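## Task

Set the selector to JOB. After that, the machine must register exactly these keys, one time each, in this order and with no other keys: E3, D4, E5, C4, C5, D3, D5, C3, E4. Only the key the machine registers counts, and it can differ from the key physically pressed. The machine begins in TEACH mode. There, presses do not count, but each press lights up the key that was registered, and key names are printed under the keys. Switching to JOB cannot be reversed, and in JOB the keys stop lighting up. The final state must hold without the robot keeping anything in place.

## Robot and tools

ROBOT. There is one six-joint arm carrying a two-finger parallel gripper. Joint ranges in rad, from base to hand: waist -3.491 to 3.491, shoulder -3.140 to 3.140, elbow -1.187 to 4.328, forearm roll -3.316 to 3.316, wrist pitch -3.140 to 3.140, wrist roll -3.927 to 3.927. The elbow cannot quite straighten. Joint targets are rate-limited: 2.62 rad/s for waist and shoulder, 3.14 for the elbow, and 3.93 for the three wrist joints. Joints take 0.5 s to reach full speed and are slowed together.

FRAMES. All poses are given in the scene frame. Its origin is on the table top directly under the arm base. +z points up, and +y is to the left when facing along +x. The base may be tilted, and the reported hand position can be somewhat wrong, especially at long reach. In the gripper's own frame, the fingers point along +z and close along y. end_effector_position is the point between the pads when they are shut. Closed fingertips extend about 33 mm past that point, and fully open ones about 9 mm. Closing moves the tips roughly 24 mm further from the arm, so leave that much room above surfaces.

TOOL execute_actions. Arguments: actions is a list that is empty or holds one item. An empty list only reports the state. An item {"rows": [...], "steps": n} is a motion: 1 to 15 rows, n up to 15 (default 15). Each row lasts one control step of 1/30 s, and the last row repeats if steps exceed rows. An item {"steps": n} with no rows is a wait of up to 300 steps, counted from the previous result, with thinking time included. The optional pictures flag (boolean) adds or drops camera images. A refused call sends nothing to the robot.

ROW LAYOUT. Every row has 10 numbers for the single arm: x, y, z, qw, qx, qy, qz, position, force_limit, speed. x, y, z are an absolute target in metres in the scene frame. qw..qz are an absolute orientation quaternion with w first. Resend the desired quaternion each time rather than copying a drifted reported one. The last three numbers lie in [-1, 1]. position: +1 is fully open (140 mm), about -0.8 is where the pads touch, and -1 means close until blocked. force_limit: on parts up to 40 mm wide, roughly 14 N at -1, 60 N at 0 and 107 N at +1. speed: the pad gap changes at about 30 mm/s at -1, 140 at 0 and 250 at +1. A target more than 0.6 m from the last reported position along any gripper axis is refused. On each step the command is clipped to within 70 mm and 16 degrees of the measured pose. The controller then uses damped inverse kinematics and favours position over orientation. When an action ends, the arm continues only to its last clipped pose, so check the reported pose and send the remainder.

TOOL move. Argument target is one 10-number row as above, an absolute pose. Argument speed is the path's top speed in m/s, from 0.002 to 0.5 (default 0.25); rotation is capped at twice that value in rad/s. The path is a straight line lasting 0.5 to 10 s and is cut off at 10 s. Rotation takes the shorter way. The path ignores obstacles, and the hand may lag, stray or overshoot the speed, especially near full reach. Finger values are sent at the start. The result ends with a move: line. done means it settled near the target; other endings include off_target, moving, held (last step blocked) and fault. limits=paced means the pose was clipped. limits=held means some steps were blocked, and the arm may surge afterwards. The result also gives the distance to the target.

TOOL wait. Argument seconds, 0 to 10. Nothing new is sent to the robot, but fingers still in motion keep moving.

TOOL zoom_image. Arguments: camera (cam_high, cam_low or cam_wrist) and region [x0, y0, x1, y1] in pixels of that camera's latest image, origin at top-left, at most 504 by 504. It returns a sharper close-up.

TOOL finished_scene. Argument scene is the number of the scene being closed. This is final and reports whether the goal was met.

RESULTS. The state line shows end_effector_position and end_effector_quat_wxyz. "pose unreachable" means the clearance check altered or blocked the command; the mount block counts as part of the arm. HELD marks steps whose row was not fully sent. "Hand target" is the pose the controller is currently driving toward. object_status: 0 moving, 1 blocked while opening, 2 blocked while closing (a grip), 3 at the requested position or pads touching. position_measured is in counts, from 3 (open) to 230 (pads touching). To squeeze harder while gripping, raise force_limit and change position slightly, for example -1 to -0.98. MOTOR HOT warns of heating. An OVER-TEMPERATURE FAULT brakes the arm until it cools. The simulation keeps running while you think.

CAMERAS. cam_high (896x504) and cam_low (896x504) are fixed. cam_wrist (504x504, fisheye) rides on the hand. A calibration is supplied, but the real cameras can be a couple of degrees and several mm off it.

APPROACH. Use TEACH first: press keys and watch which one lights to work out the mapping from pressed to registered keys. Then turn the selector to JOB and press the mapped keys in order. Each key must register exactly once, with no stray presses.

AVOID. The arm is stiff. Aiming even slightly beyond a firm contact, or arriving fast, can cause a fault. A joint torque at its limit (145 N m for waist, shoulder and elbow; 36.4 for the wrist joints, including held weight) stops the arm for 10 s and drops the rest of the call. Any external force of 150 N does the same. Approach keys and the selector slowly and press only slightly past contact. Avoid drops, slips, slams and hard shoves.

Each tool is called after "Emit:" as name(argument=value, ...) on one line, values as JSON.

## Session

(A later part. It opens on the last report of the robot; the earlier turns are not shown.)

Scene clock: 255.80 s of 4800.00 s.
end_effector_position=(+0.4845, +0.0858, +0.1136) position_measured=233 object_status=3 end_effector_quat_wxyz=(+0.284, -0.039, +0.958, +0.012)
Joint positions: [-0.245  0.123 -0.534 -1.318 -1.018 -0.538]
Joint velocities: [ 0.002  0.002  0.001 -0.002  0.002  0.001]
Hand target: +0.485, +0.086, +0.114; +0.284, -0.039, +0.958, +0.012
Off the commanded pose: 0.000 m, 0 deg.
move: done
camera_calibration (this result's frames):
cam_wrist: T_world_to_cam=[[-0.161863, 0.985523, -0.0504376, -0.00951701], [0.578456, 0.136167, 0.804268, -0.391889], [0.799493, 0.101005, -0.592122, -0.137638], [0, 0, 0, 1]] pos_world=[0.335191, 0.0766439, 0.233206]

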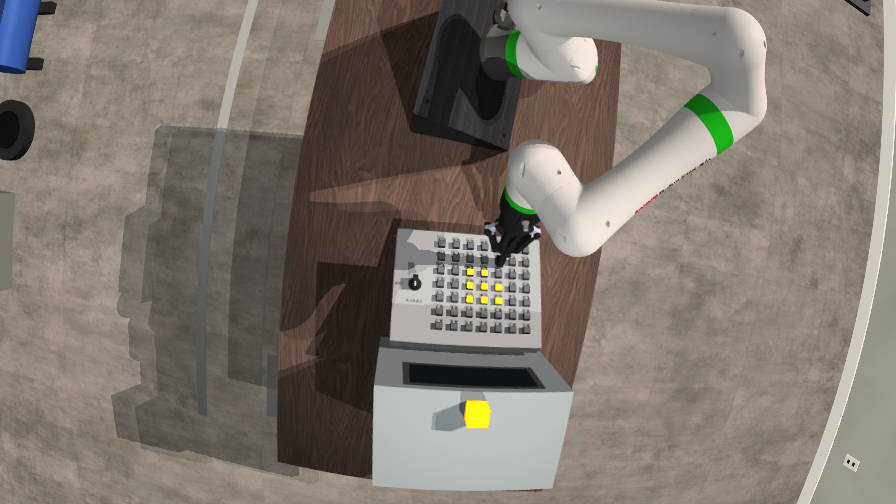

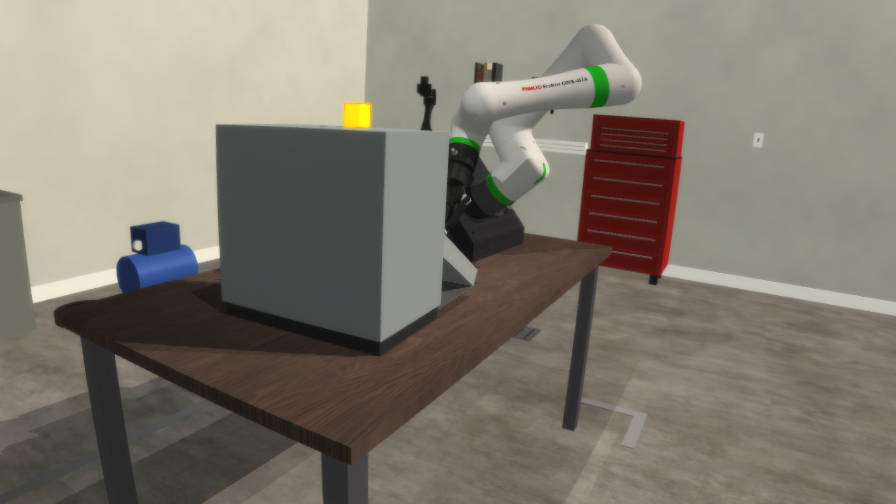

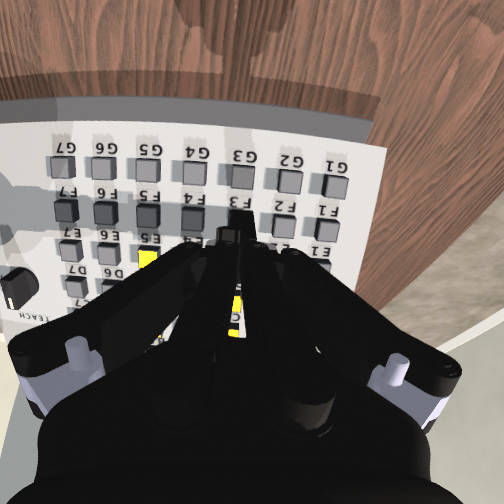

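E4 lit. Now F2.

Emit:
execute_actions(actions=[{"rows":[[0.4833,0.0857,0.1155,0.2838,-0.0393,0.9582,0.0116,-1,0,0.5],[0.481,0.0855,0.119,0.2838,-0.0393,0.9582,0.0116,-1,0,0.5],[0.4788,0.0853,0.1224,0.2838,-0.0393,0.9582,0.0116,-1,0,0.5],[0.4788,0.0853,0.1224,0.2838,-0.0393,0.9582,0.0116,-1,0,0.5],[0.4788,0.0853,0.1224,0.2838,-0.0393,0.9582,0.0116,-1,0,0.5],[0.4785,0.090,0.1224,0.2838,-0.0393,0.9582,0.0116,-1,0,0.5],[0.4781,0.096,0.1224,0.2838,-0.0393,0.9582,0.0116,-1,0,0.5],[0.4777,0.102,0.1224,0.2838,-0.0393,0.9582,0.0116,-1,0,0.5],[0.4773,0.108,0.1224,0.2838,-0.0393,0.9582,0.0116,-1,0,0.5],[0.4769,0.114,0.1224,0.2838,-0.0393,0.9582,0.0116,-1,0,0.5],[0.4766,0.1195,0.1224,0.2838,-0.0393,0.9582,0.0116,-1,0,0.5]],"steps":15}], pictures=false)

Emit:
move(target=[0.4823,0.12,0.1135,0.2838,-0.0393,0.9582,0.0116,-1,0,0.5], speed=0.02)

Scene clock: 266.17 s of 4800.00 s.
end_effector_position=(+0.4769, +0.1167, +0.1223) position_measured=233 object_status=3 end_effector_quat_wxyz=(+0.284, -0.040, +0.958, +0.013)
Joint positions: [-0.203  0.014 -0.559 -1.289 -1.009 -0.643]
Joint velocities: [ 0.155 -0.205 -0.034  0.065  0.091 -0.252]
Hand target: +0.477, +0.120, +0.122; +0.284, -0.040, +0.958, +0.012
Off the commanded pose: 0.003 m, 0 deg.
Steps of this call (steps 1 to 90: nothing new was sent; then 6.87 s passed at rest; steps 91 to 105: all 15 steps of this action). Readings (end_effector_position | what the end effector reports):
91: (+0.4845, +0.0858, +0.1135) | position_measured=233 object_status=3
92: (+0.4844, +0.0859, +0.1141) | position_measured=233 object_status=3
94: (+0.4821, +0.0857, +0.1177) | position_measured=233 object_status=3
98: (+0.4790, +0.0891, +0.1219) | position_measured=233 object_status=3
105: the state above

Scene clock: 267.17 s of 4800.00 s.
end_effector_position=(+0.4823, +0.1200, +0.1136) position_measured=233 object_status=3 end_effector_quat_wxyz=(+0.284, -0.039, +0.958, +0.012)
Joint positions: [-0.173  0.022 -0.555 -1.301 -0.982 -0.648]
Joint velocities: [ 0.002  0.001  0.001 -0.002  0.002  0.002]
Hand target: +0.482, +0.120, +0.114; +0.284, -0.039, +0.958, +0.012
Off the commanded pose: 0.000 m, 0 deg.
move: done
camera_calibration (this result's frames):
cam_wrist: T_world_to_cam=[[-0.161883, 0.98552, -0.0504404, -0.0435732], [0.578443, 0.13618, 0.804275, -0.395279], [0.799498, 0.101022, -0.592112, -0.13934], [0, 0, 0, 1]] pos_world=[0.332995, 0.110848, 0.23321]

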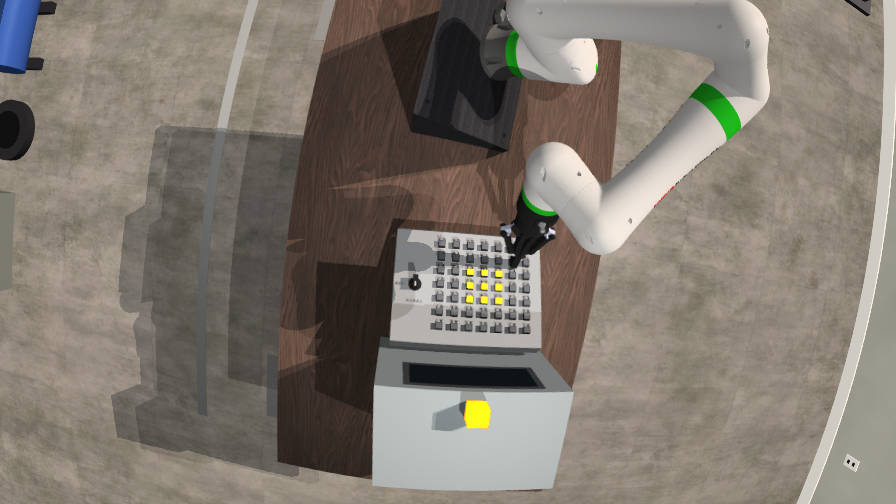

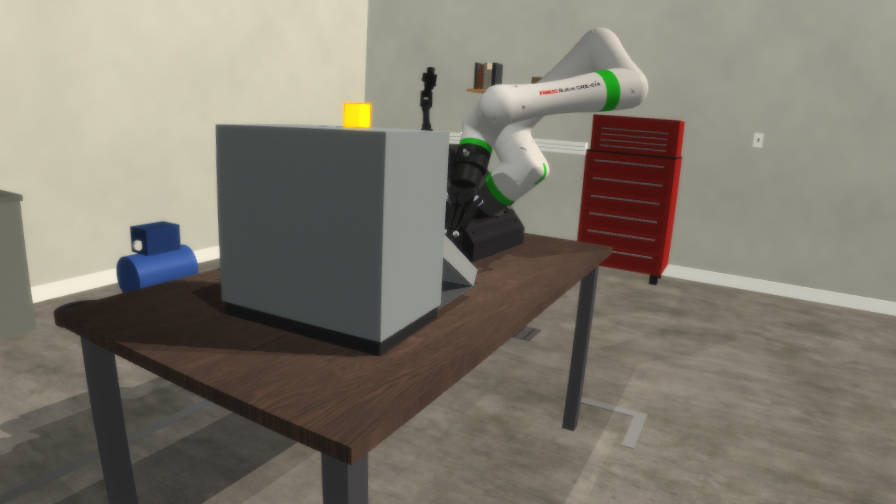

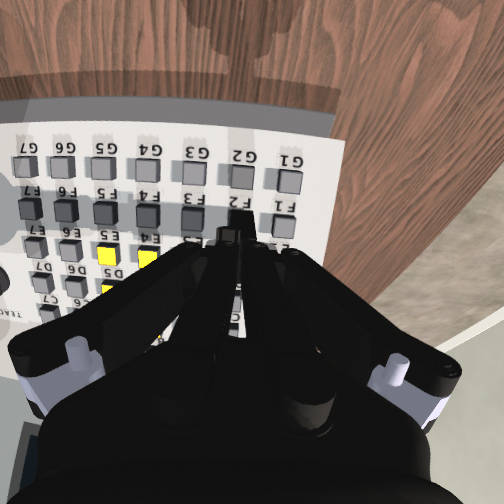

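Emit:
execute_actions(actions=[{"rows":[[0.481,0.1199,0.1155,0.2838,-0.0393,0.9582,0.0116,-1,0,0.5],[0.478,0.1197,0.120,0.2838,-0.0393,0.9582,0.0116,-1,0,0.5],[0.474,0.1193,0.126,0.2838,-0.0393,0.9582,0.0116,-1,0,0.5],[0.470,0.119,0.132,0.2838,-0.0393,0.9582,0.0116,-1,0,0.5],[0.466,0.1187,0.139,0.2838,-0.0393,0.9582,0.0116,-1,0,0.5]],"steps":9}], pictures=false)

Emit:
move(target=[0.5165,-0.107,0.208,0.2838,-0.0393,0.9582,0.0116,0.2,0,0.5], speed=0.2)

Scene clock: 288.47 s of 4800.00 s.
end_effector_position=(+0.4679, +0.1185, +0.1359) position_measured=233 object_status=3 end_effector_quat_wxyz=(+0.284, -0.039, +0.958, +0.011)
Joint positions: [-0.227 -0.028 -0.566 -1.257 -1.036 -0.677]
Joint velocities: [-0.134 -0.119 -0.019  0.103 -0.145 -0.068]
Hand target: +0.466, +0.119, +0.139; +0.284, -0.039, +0.958, +0.011
Off the commanded pose: 0.004 m, 0 deg.
Steps of this call (steps 1 to 90: nothing new was sent; then 18.00 s passed at rest; steps 91 to 99: all 9 steps of this action). Readings (end_effector_position | what the end effector reports):
91: (+0.4823, +0.1200, +0.1135) | position_measured=233 object_status=3
92: (+0.4821, +0.1202, +0.1141) | position_measured=233 object_status=3
94: (+0.4791, +0.1198, +0.1186) | position_measured=233 object_status=3
98: (+0.4694, +0.1186, +0.1335) | position_measured=233 object_status=3
99: the state above

Scene clock: 290.40 s of 4800.00 s.
end_effector_position=(+0.5160, -0.1070, +0.2081) position_measured=104 object_status=3 end_effector_quat_wxyz=(+0.283, -0.039, +0.958, +0.011)
Joint positions: [-0.589  0.588 -0.155 -1.172 -1.24  -0.358]
Joint velocities: [-0.001  0.001  0.001  0.    -0.001  0.002]
Hand target: +0.516, -0.107, +0.208; +0.283, -0.039, +0.958, +0.011
Off the commanded pose: 0.001 m, 0 deg.
move: done
camera_calibration (this result's frames):
cam_wrist: T_world_to_cam=[[-0.161204, 0.985618, -0.0506949, 0.190092], [0.579685, 0.136133, 0.803389, -0.460281], [0.798736, 0.100122, -0.593293, -0.0868925], [0, 0, 0, 1]] pos_world=[0.366866, -0.115998, 0.327869]

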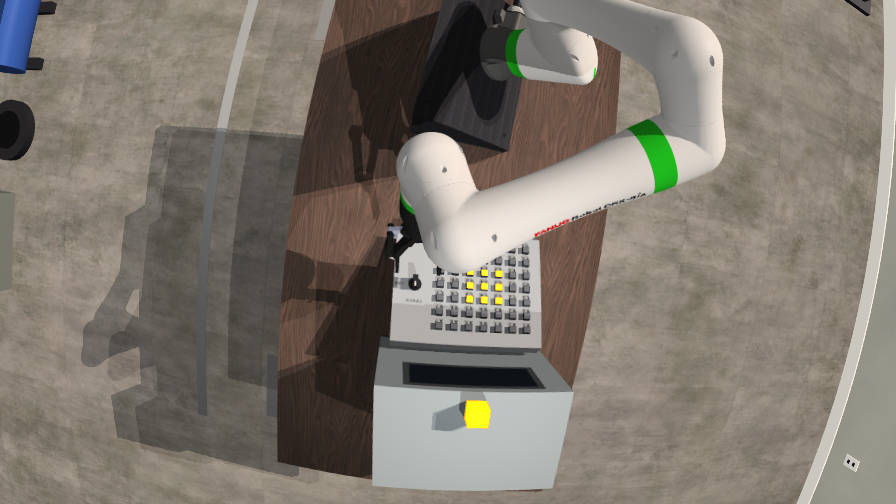

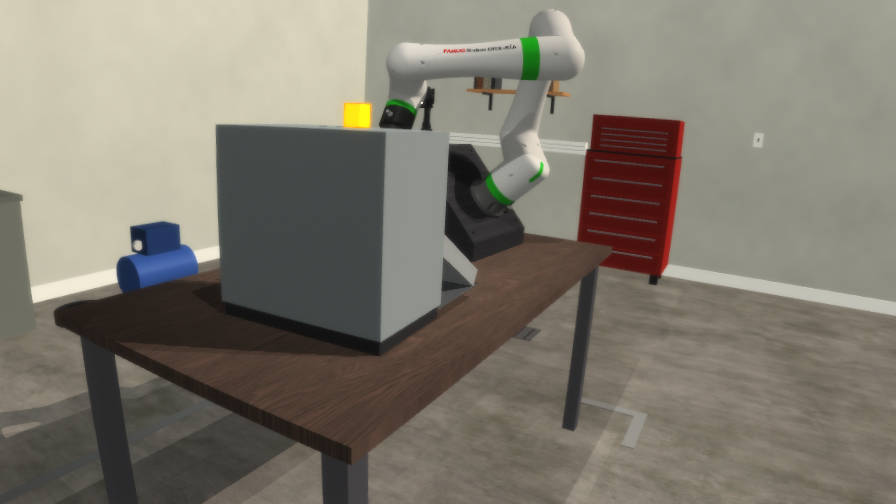

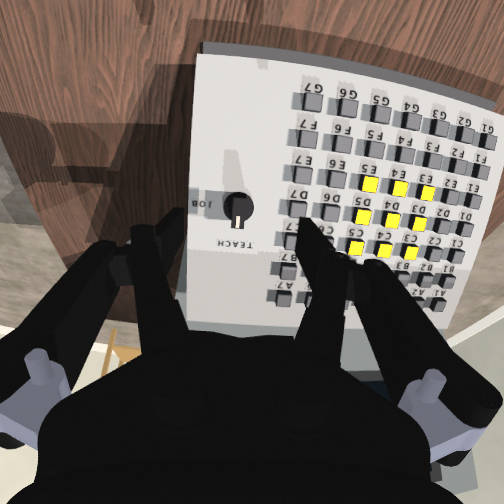

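Emit:
zoom_image(camera="cam_wrist", region=[160, 130, 340, 290])

Region (160, 130, 340, 290) of cam_wrist's 504x504 image, scaled by 2.800, with more detail than that image has.

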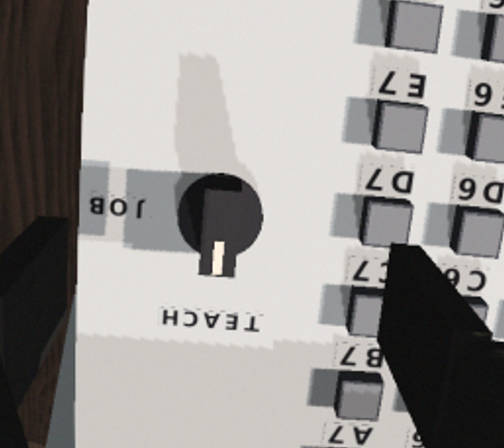

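Emit:
move(target=[0.5386,-0.1119,0.1747,0.2838,-0.0393,0.9582,0.0116,-0.2,0,0.5], speed=0.1)

Emit:
zoom_image(camera="cam_wrist", region=[150, 130, 340, 300])

Scene clock: 311.77 s of 4800.00 s.
end_effector_position=(+0.5386, -0.1119, +0.1748) position_measured=154 object_status=3 end_effector_quat_wxyz=(+0.284, -0.039, +0.958, +0.012)
Joint positions: [-0.533  0.645 -0.14  -1.221 -1.188 -0.331]
Joint velocities: [ 0.001  0.001  0.    -0.001  0.001 -0.   ]
Hand target: +0.539, -0.112, +0.175; +0.284, -0.039, +0.958, +0.012
Off the commanded pose: 0.000 m, 0 deg.
After step 90, 17.57 s passed at rest.
move: done
camera_calibration (this result's frames):
cam_wrist: T_world_to_cam=[[-0.161819, 0.985536, -0.0503363, 0.197137], [0.578437, 0.136055, 0.8043, -0.445524], [0.799515, 0.101034, -0.592087, -0.124788], [0, 0, 0, 1]] pos_world=[0.389378, -0.121062, 0.294373]

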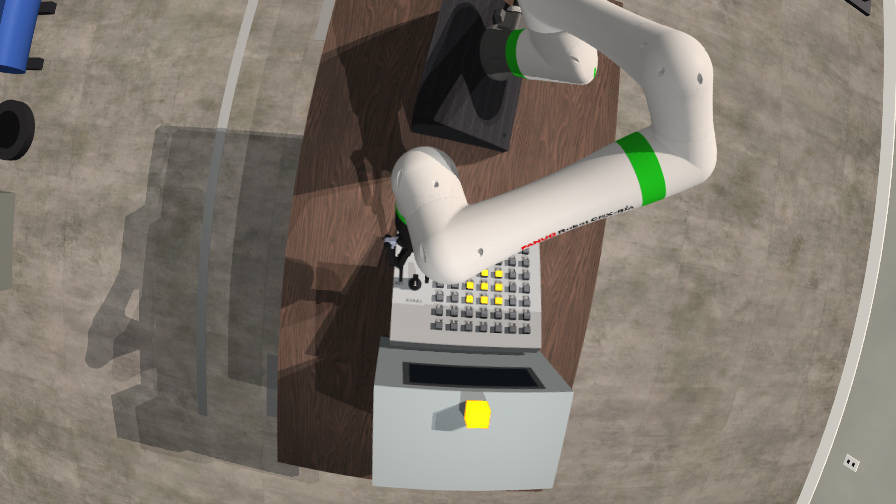

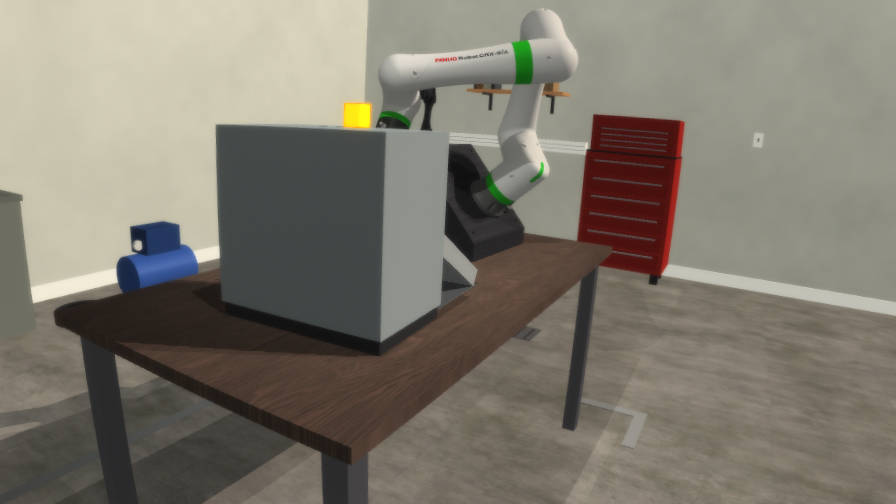

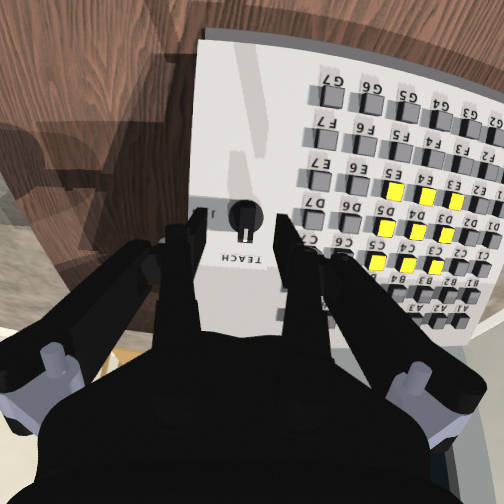

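Region (150, 130, 340, 300) of cam_wrist's 504x504 image, scaled by 2.653, with more detail than that image has; it fills the top 451 rows of this view, and the rest is white.

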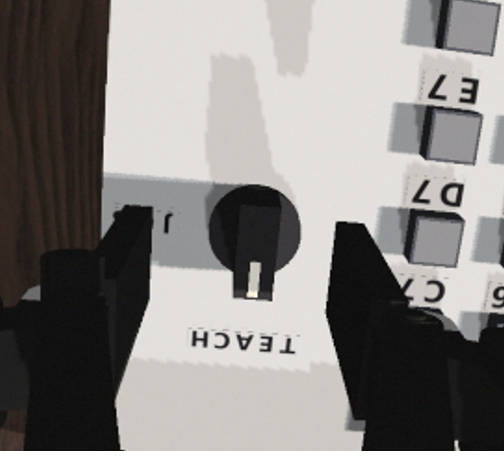

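Emit:
move(target=[0.5492,-0.107,0.1579,0.2838,-0.0393,0.9582,0.0116,-0.3,0,0.5], speed=0.04)

Emit:
zoom_image(camera="cam_wrist", region=[150, 130, 340, 300])

Scene clock: 318.30 s of 4800.00 s.
end_effector_position=(+0.5492, -0.1070, +0.1580) position_measured=167 object_status=3 end_effector_quat_wxyz=(+0.284, -0.039, +0.958, +0.012)
Joint positions: [-0.498  0.657 -0.141 -1.248 -1.16  -0.326]
Joint velocities: [ 0.     0.001  0.001 -0.002  0.001  0.001]
Hand target: +0.549, -0.107, +0.158; +0.284, -0.039, +0.958, +0.012
Off the commanded pose: 0.000 m, 0 deg.
After step 90, 2.73 s passed at rest.
move: done
camera_calibration (this result's frames):
cam_wrist: T_world_to_cam=[[-0.161736, 0.98555, -0.0503319, 0.193137], [0.578433, 0.136001, 0.804313, -0.438758], [0.799535, 0.100973, -0.592071, -0.143728], [0, 0, 0, 1]] pos_world=[0.399945, -0.116162, 0.277523]

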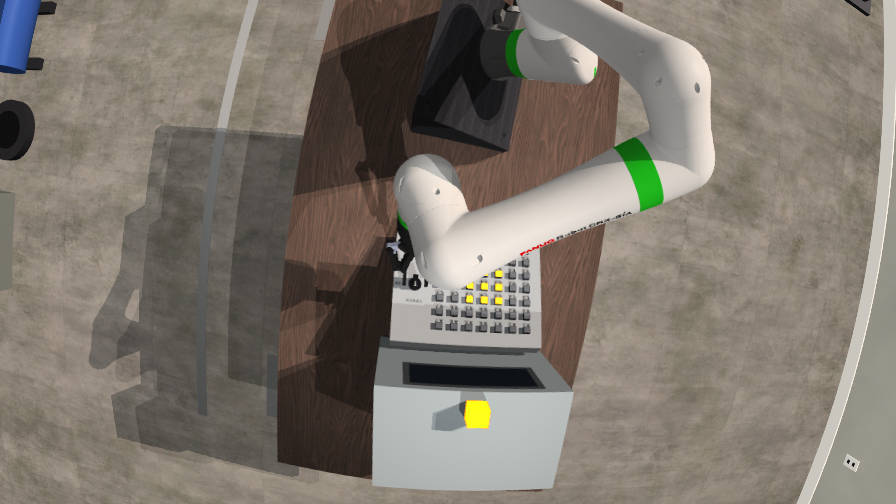

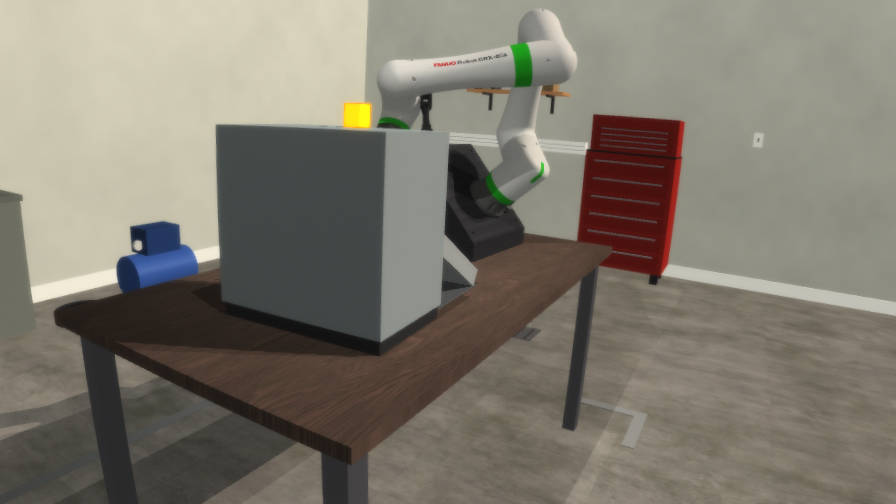

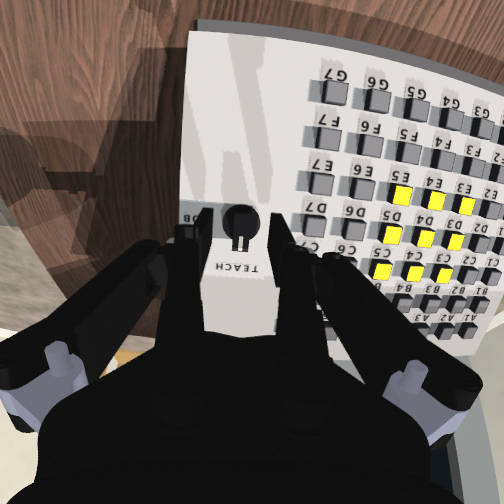

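Region (150, 130, 340, 300) of cam_wrist's 504x504 image, scaled by 2.653, with more detail than that image has; it fills the top 451 rows of this view, and the rest is white.

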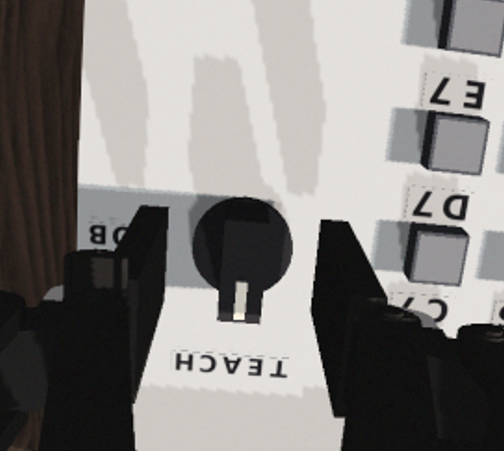

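Emit:
move(target=[0.5492,-0.107,0.1579,0.2838,-0.0393,0.9582,0.0116,-1,-1,-0.5], speed=0.04)

Emit:
zoom_image(camera="cam_wrist", region=[150, 130, 340, 300])

Scene clock: 326.80 s of 4800.00 s.
end_effector_position=(+0.5492, -0.1070, +0.1579) position_measured=213 object_status=2 end_effector_quat_wxyz=(+0.284, -0.039, +0.958, +0.012)
Joint positions: [-0.498  0.657 -0.142 -1.248 -1.16  -0.326]
Joint velocities: [ 0.001  0.     0.002 -0.001  0.     0.001]
Hand target: +0.549, -0.107, +0.158; +0.284, -0.039, +0.958, +0.012
Off the commanded pose: 0.000 m, 0 deg.
After step 90, 4.80 s passed at rest.
move: done
camera_calibration (this result's frames):
cam_wrist: T_world_to_cam=[[-0.161684, 0.985565, -0.0501995, 0.193034], [0.578447, 0.135863, 0.804326, -0.438718], [0.799536, 0.101009, -0.592064, -0.143788], [0, 0, 0, 1]] pos_world=[0.399949, -0.116118, 0.277431]

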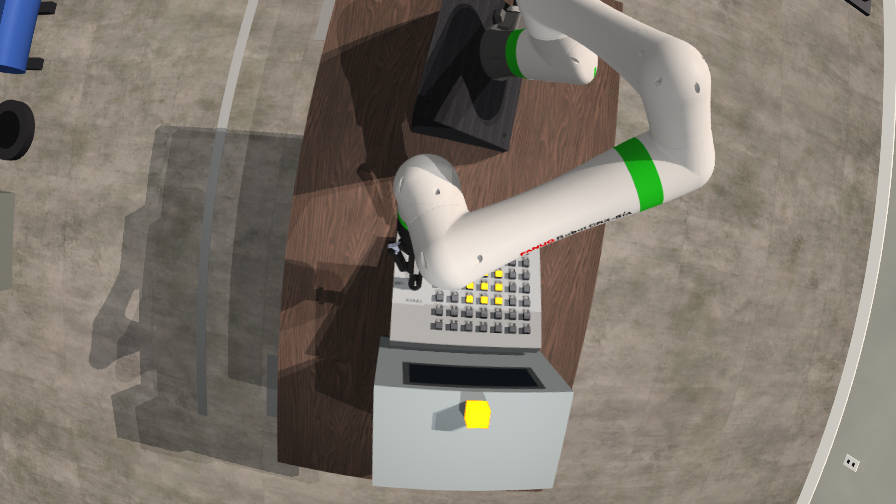

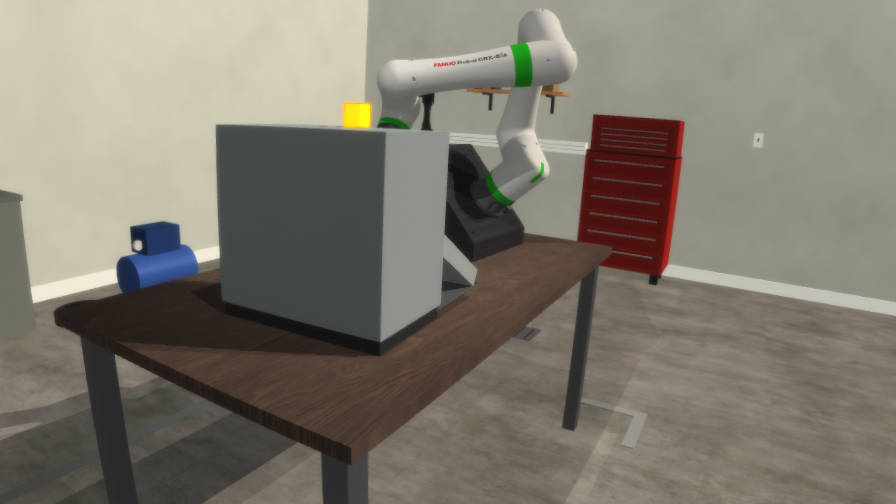

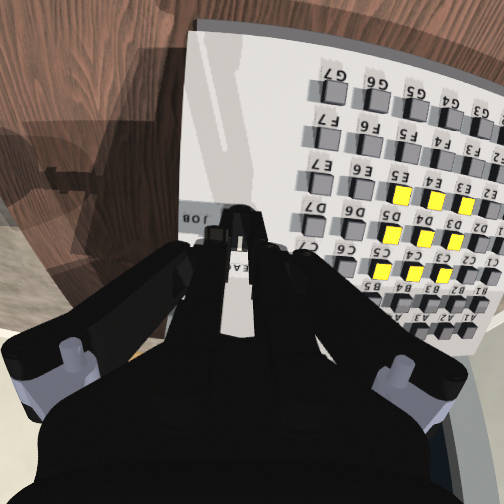

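Region (150, 130, 340, 300) of cam_wrist's 504x504 image, scaled by 2.653, with more detail than that image has; it fills the top 451 rows of this view, and the rest is white.

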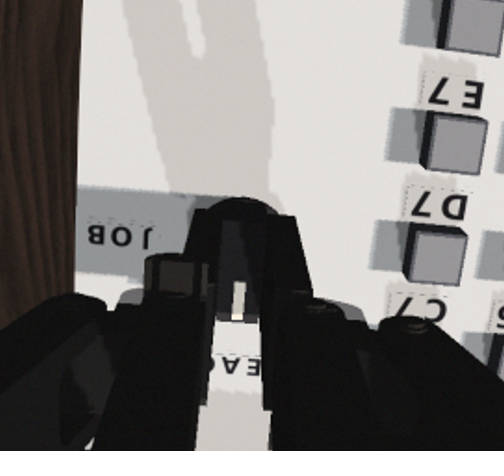

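Emit:
move(target=[0.5492,-0.107,0.1579,0.2578,0.3304,0.9003,0.1193,-0.6,-1,0.5], speed=0.25)

Scene clock: 342.53 s of 4800.00 s.
end_effector_position=(+0.5491, -0.1071, +0.1578) position_measured=205 object_status=3 end_effector_quat_wxyz=(+0.258, +0.330, +0.900, +0.119)
Joint positions: [-0.498  0.657 -0.142 -1.248 -1.16  -1.111]
Joint velocities: [ 0.    -0.001  0.     0.001 -0.    -0.003]
Hand target: +0.549, -0.107, +0.158; +0.258, +0.330, +0.900, +0.119
Off the commanded pose: 0.000 m, 0 deg.
After step 90, 10.73 s passed at rest.
move: done
camera_calibration (this result's frames):
cam_wrist: T_world_to_cam=[[0.468417, 0.812019, 0.348153, -0.234328], [0.458565, -0.560273, 0.689791, -0.429217], [0.755184, -0.163459, -0.634805, -0.140961], [0, 0, 0, 1]] pos_world=[0.413039, -0.0732413, 0.288169]

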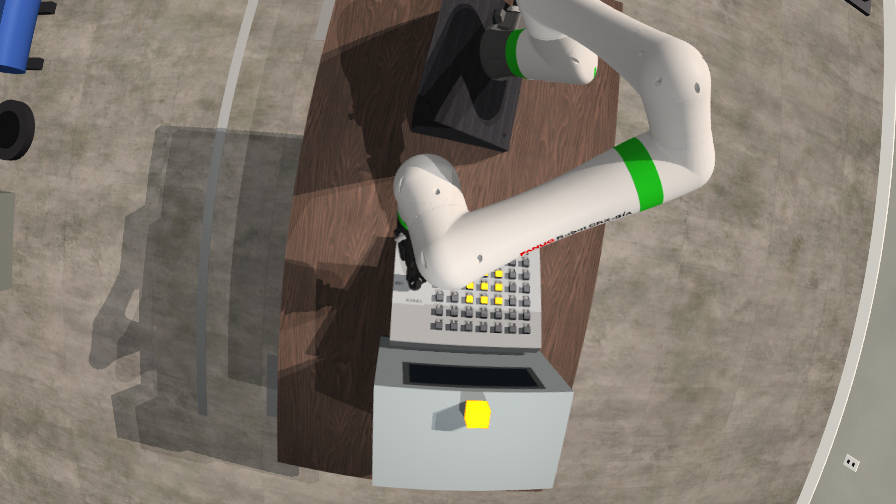

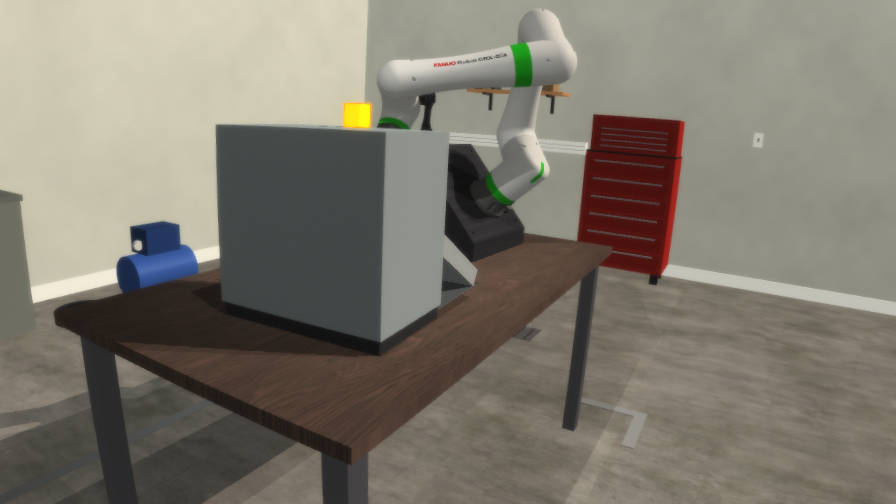

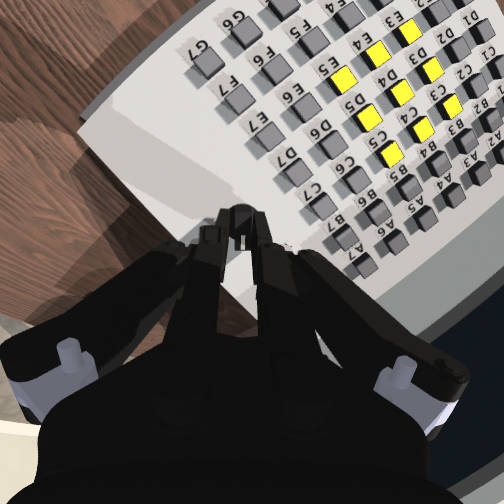

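Turning with it. Continue to 90°.

Emit:
move(target=[0.5492,-0.107,0.1579,0.1925,0.6498,0.7053,0.2089,-0.6,-1,0.5], speed=0.25)

Emit:
zoom_image(camera="cam_wrist", region=[150, 130, 340, 300])

Scene clock: 347.30 s of 4800.00 s.
end_effector_position=(+0.5491, -0.1070, +0.1578) position_measured=205 object_status=3 end_effector_quat_wxyz=(+0.192, +0.650, +0.705, +0.209)
Joint positions: [-0.498  0.657 -0.142 -1.248 -1.16  -1.896]
Joint velocities: [-0.001 -0.002  0.001  0.001  0.    -0.003]
Hand target: +0.549, -0.107, +0.158; +0.192, +0.650, +0.705, +0.209
Off the commanded pose: 0.000 m, 0 deg.
move: done
camera_calibration (this result's frames):
cam_wrist: T_world_to_cam=[[0.823498, 0.162652, 0.543503, -0.529643], [-0.0426937, -0.937535, 0.345261, -0.139971], [0.56571, -0.307526, -0.765114, -0.0317697], [0, 0, 0, 1]] pos_world=[0.448156, -0.0548507, 0.311881]

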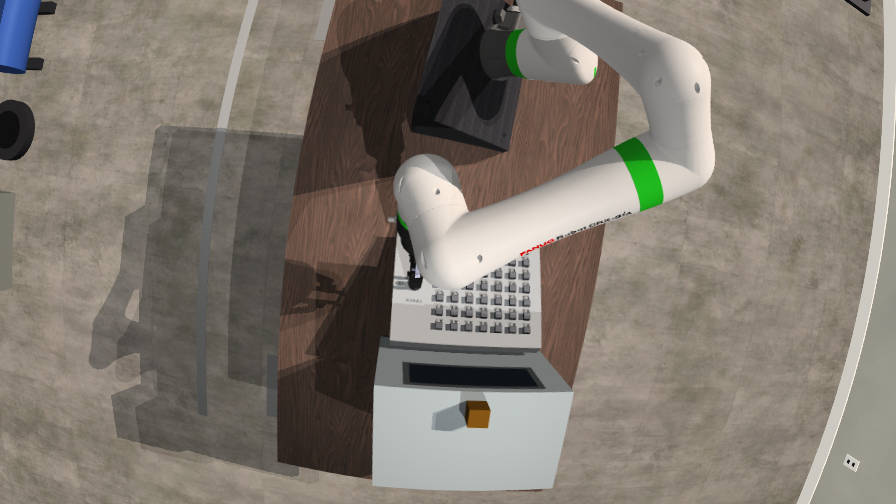

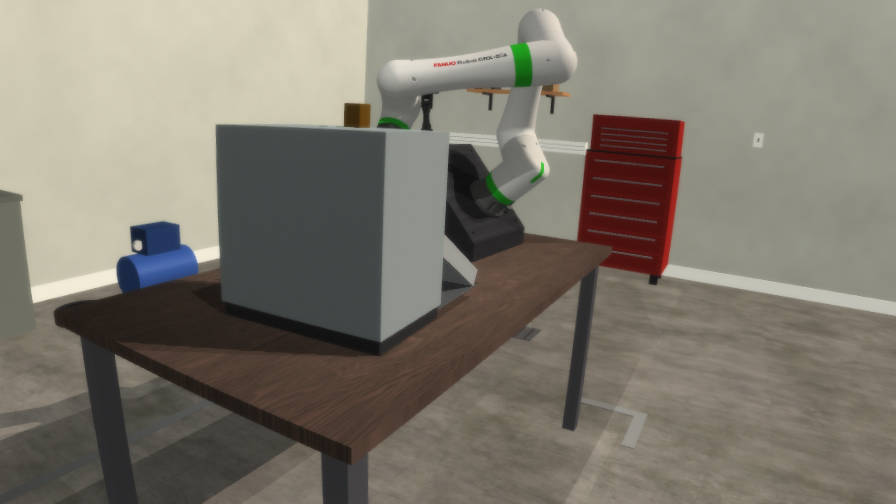

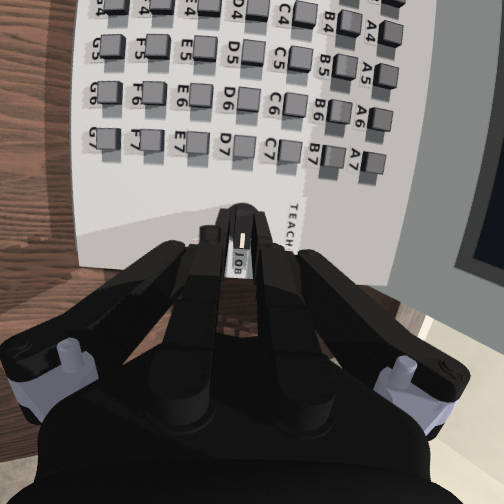

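Region (150, 130, 340, 300) of cam_wrist's 504x504 image, scaled by 2.653, with more detail than that image has; it fills the top 451 rows of this view, and the rest is white.

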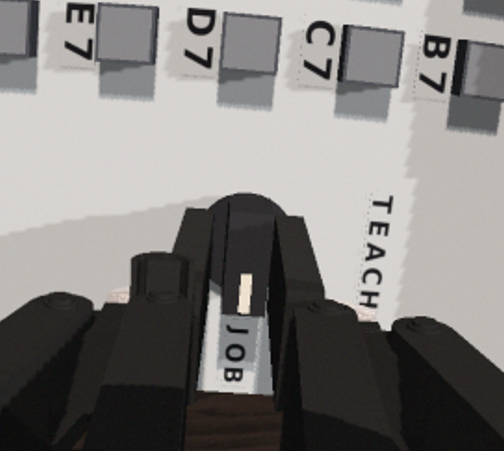

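Emit:
move(target=[0.522,-0.109,0.20,0.1925,0.6498,0.7053,0.2089,-0.5,-1,0.5], speed=0.1)

Emit:
move(target=[0.4658,0.1187,0.139,0.2838,-0.0393,0.9582,0.0116,-1,0,0.5], speed=0.25)

Scene clock: 356.57 s of 4800.00 s.
end_effector_position=(+0.5219, -0.1090, +0.1999) position_measured=192 object_status=3 end_effector_quat_wxyz=(+0.192, +0.650, +0.705, +0.209)
Joint positions: [-0.576  0.604 -0.151 -1.185 -1.227 -1.921]
Joint velocities: [-0.001 -0.001  0.     0.001 -0.001 -0.   ]
Hand target: +0.522, -0.109, +0.200; +0.192, +0.650, +0.705, +0.209
Off the commanded pose: 0.000 m, 0 deg.
After step 90, 5.40 s passed at rest.
move: done
camera_calibration (this result's frames):
cam_wrist: T_world_to_cam=[[0.823508, 0.162613, 0.543499, -0.529824], [-0.0428619, -0.937465, 0.345431, -0.157436], [0.565683, -0.30776, -0.76504, 0.0152027], [0, 0, 0, 1]] pos_world=[0.420967, -0.0567556, 0.353973]

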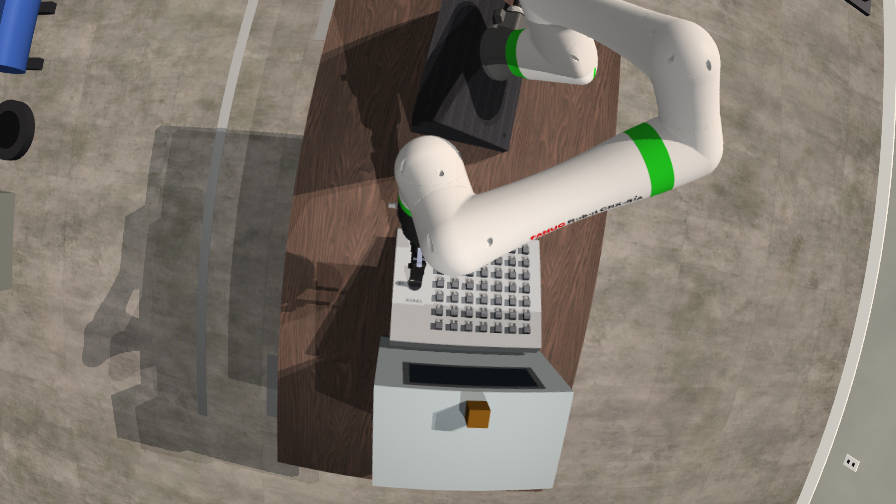

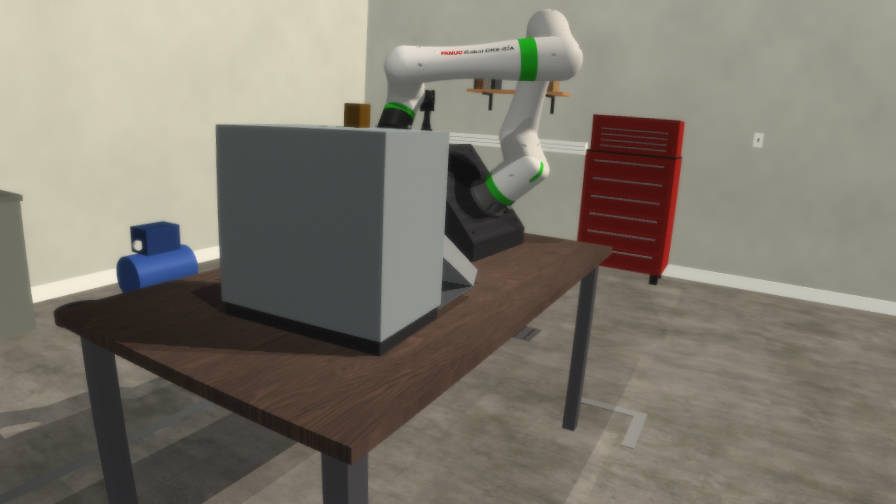

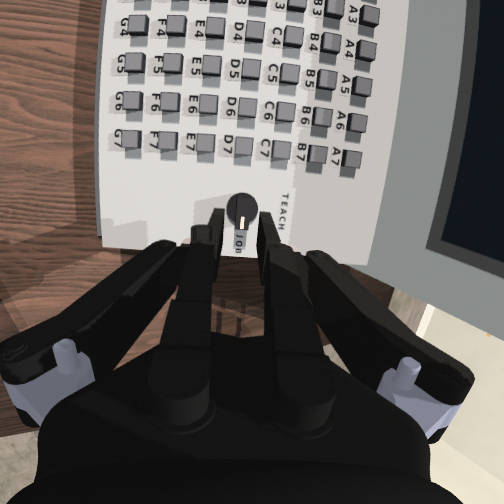

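Scene clock: 360.10 s of 4800.00 s.
end_effector_position=(+0.4663, +0.1187, +0.1389) position_measured=233 object_status=3 end_effector_quat_wxyz=(+0.284, -0.039, +0.958, +0.012)
Joint positions: [-0.235 -0.033 -0.567 -1.253 -1.044 -0.678]
Joint velocities: [ 0.001 -0.003 -0.002  0.     0.001  0.003]
Hand target: +0.466, +0.119, +0.139; +0.284, -0.039, +0.958, +0.012
Off the commanded pose: 0.001 m, 0 deg.
move: done
camera_calibration (this result's frames):
cam_wrist: T_world_to_cam=[[-0.16184, 0.985554, -0.0499082, -0.0436957], [0.5773, 0.135575, 0.805198, -0.405728], [0.800332, 0.101501, -0.590902, -0.112094], [0, 0, 0, 1]] pos_world=[0.316868, 0.109449, 0.258274]

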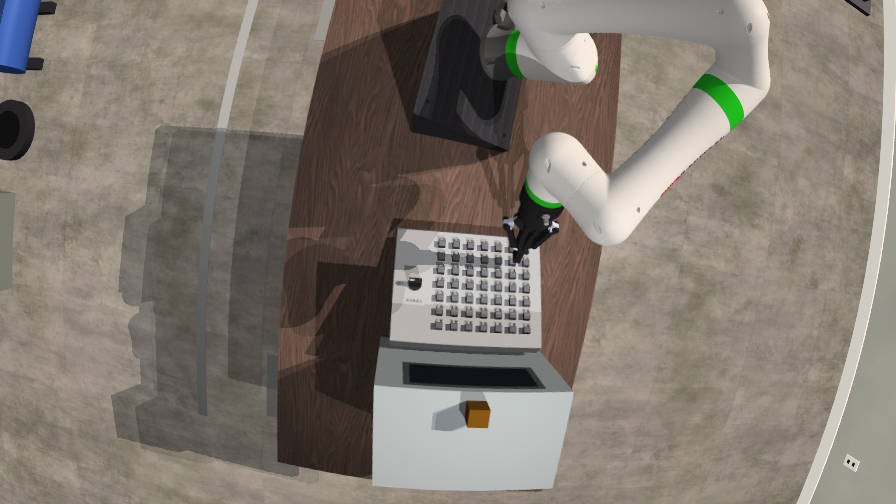

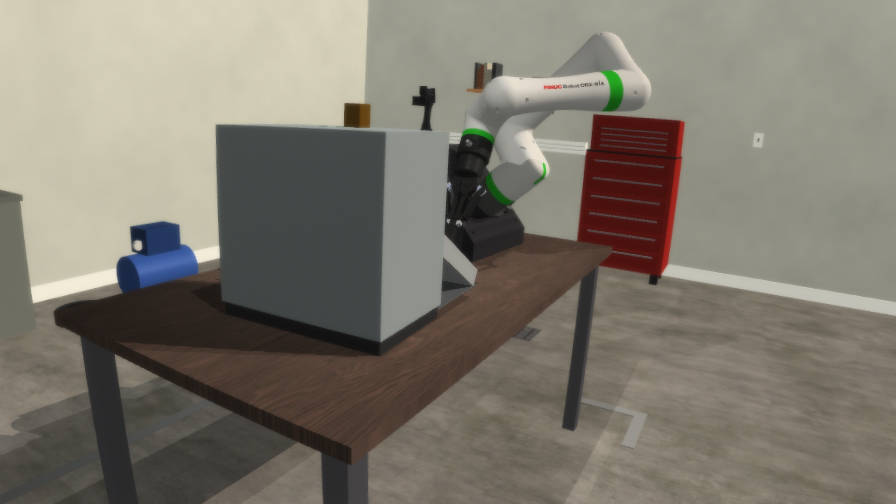

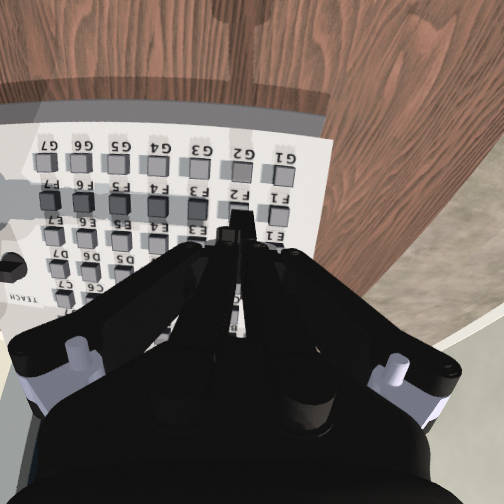

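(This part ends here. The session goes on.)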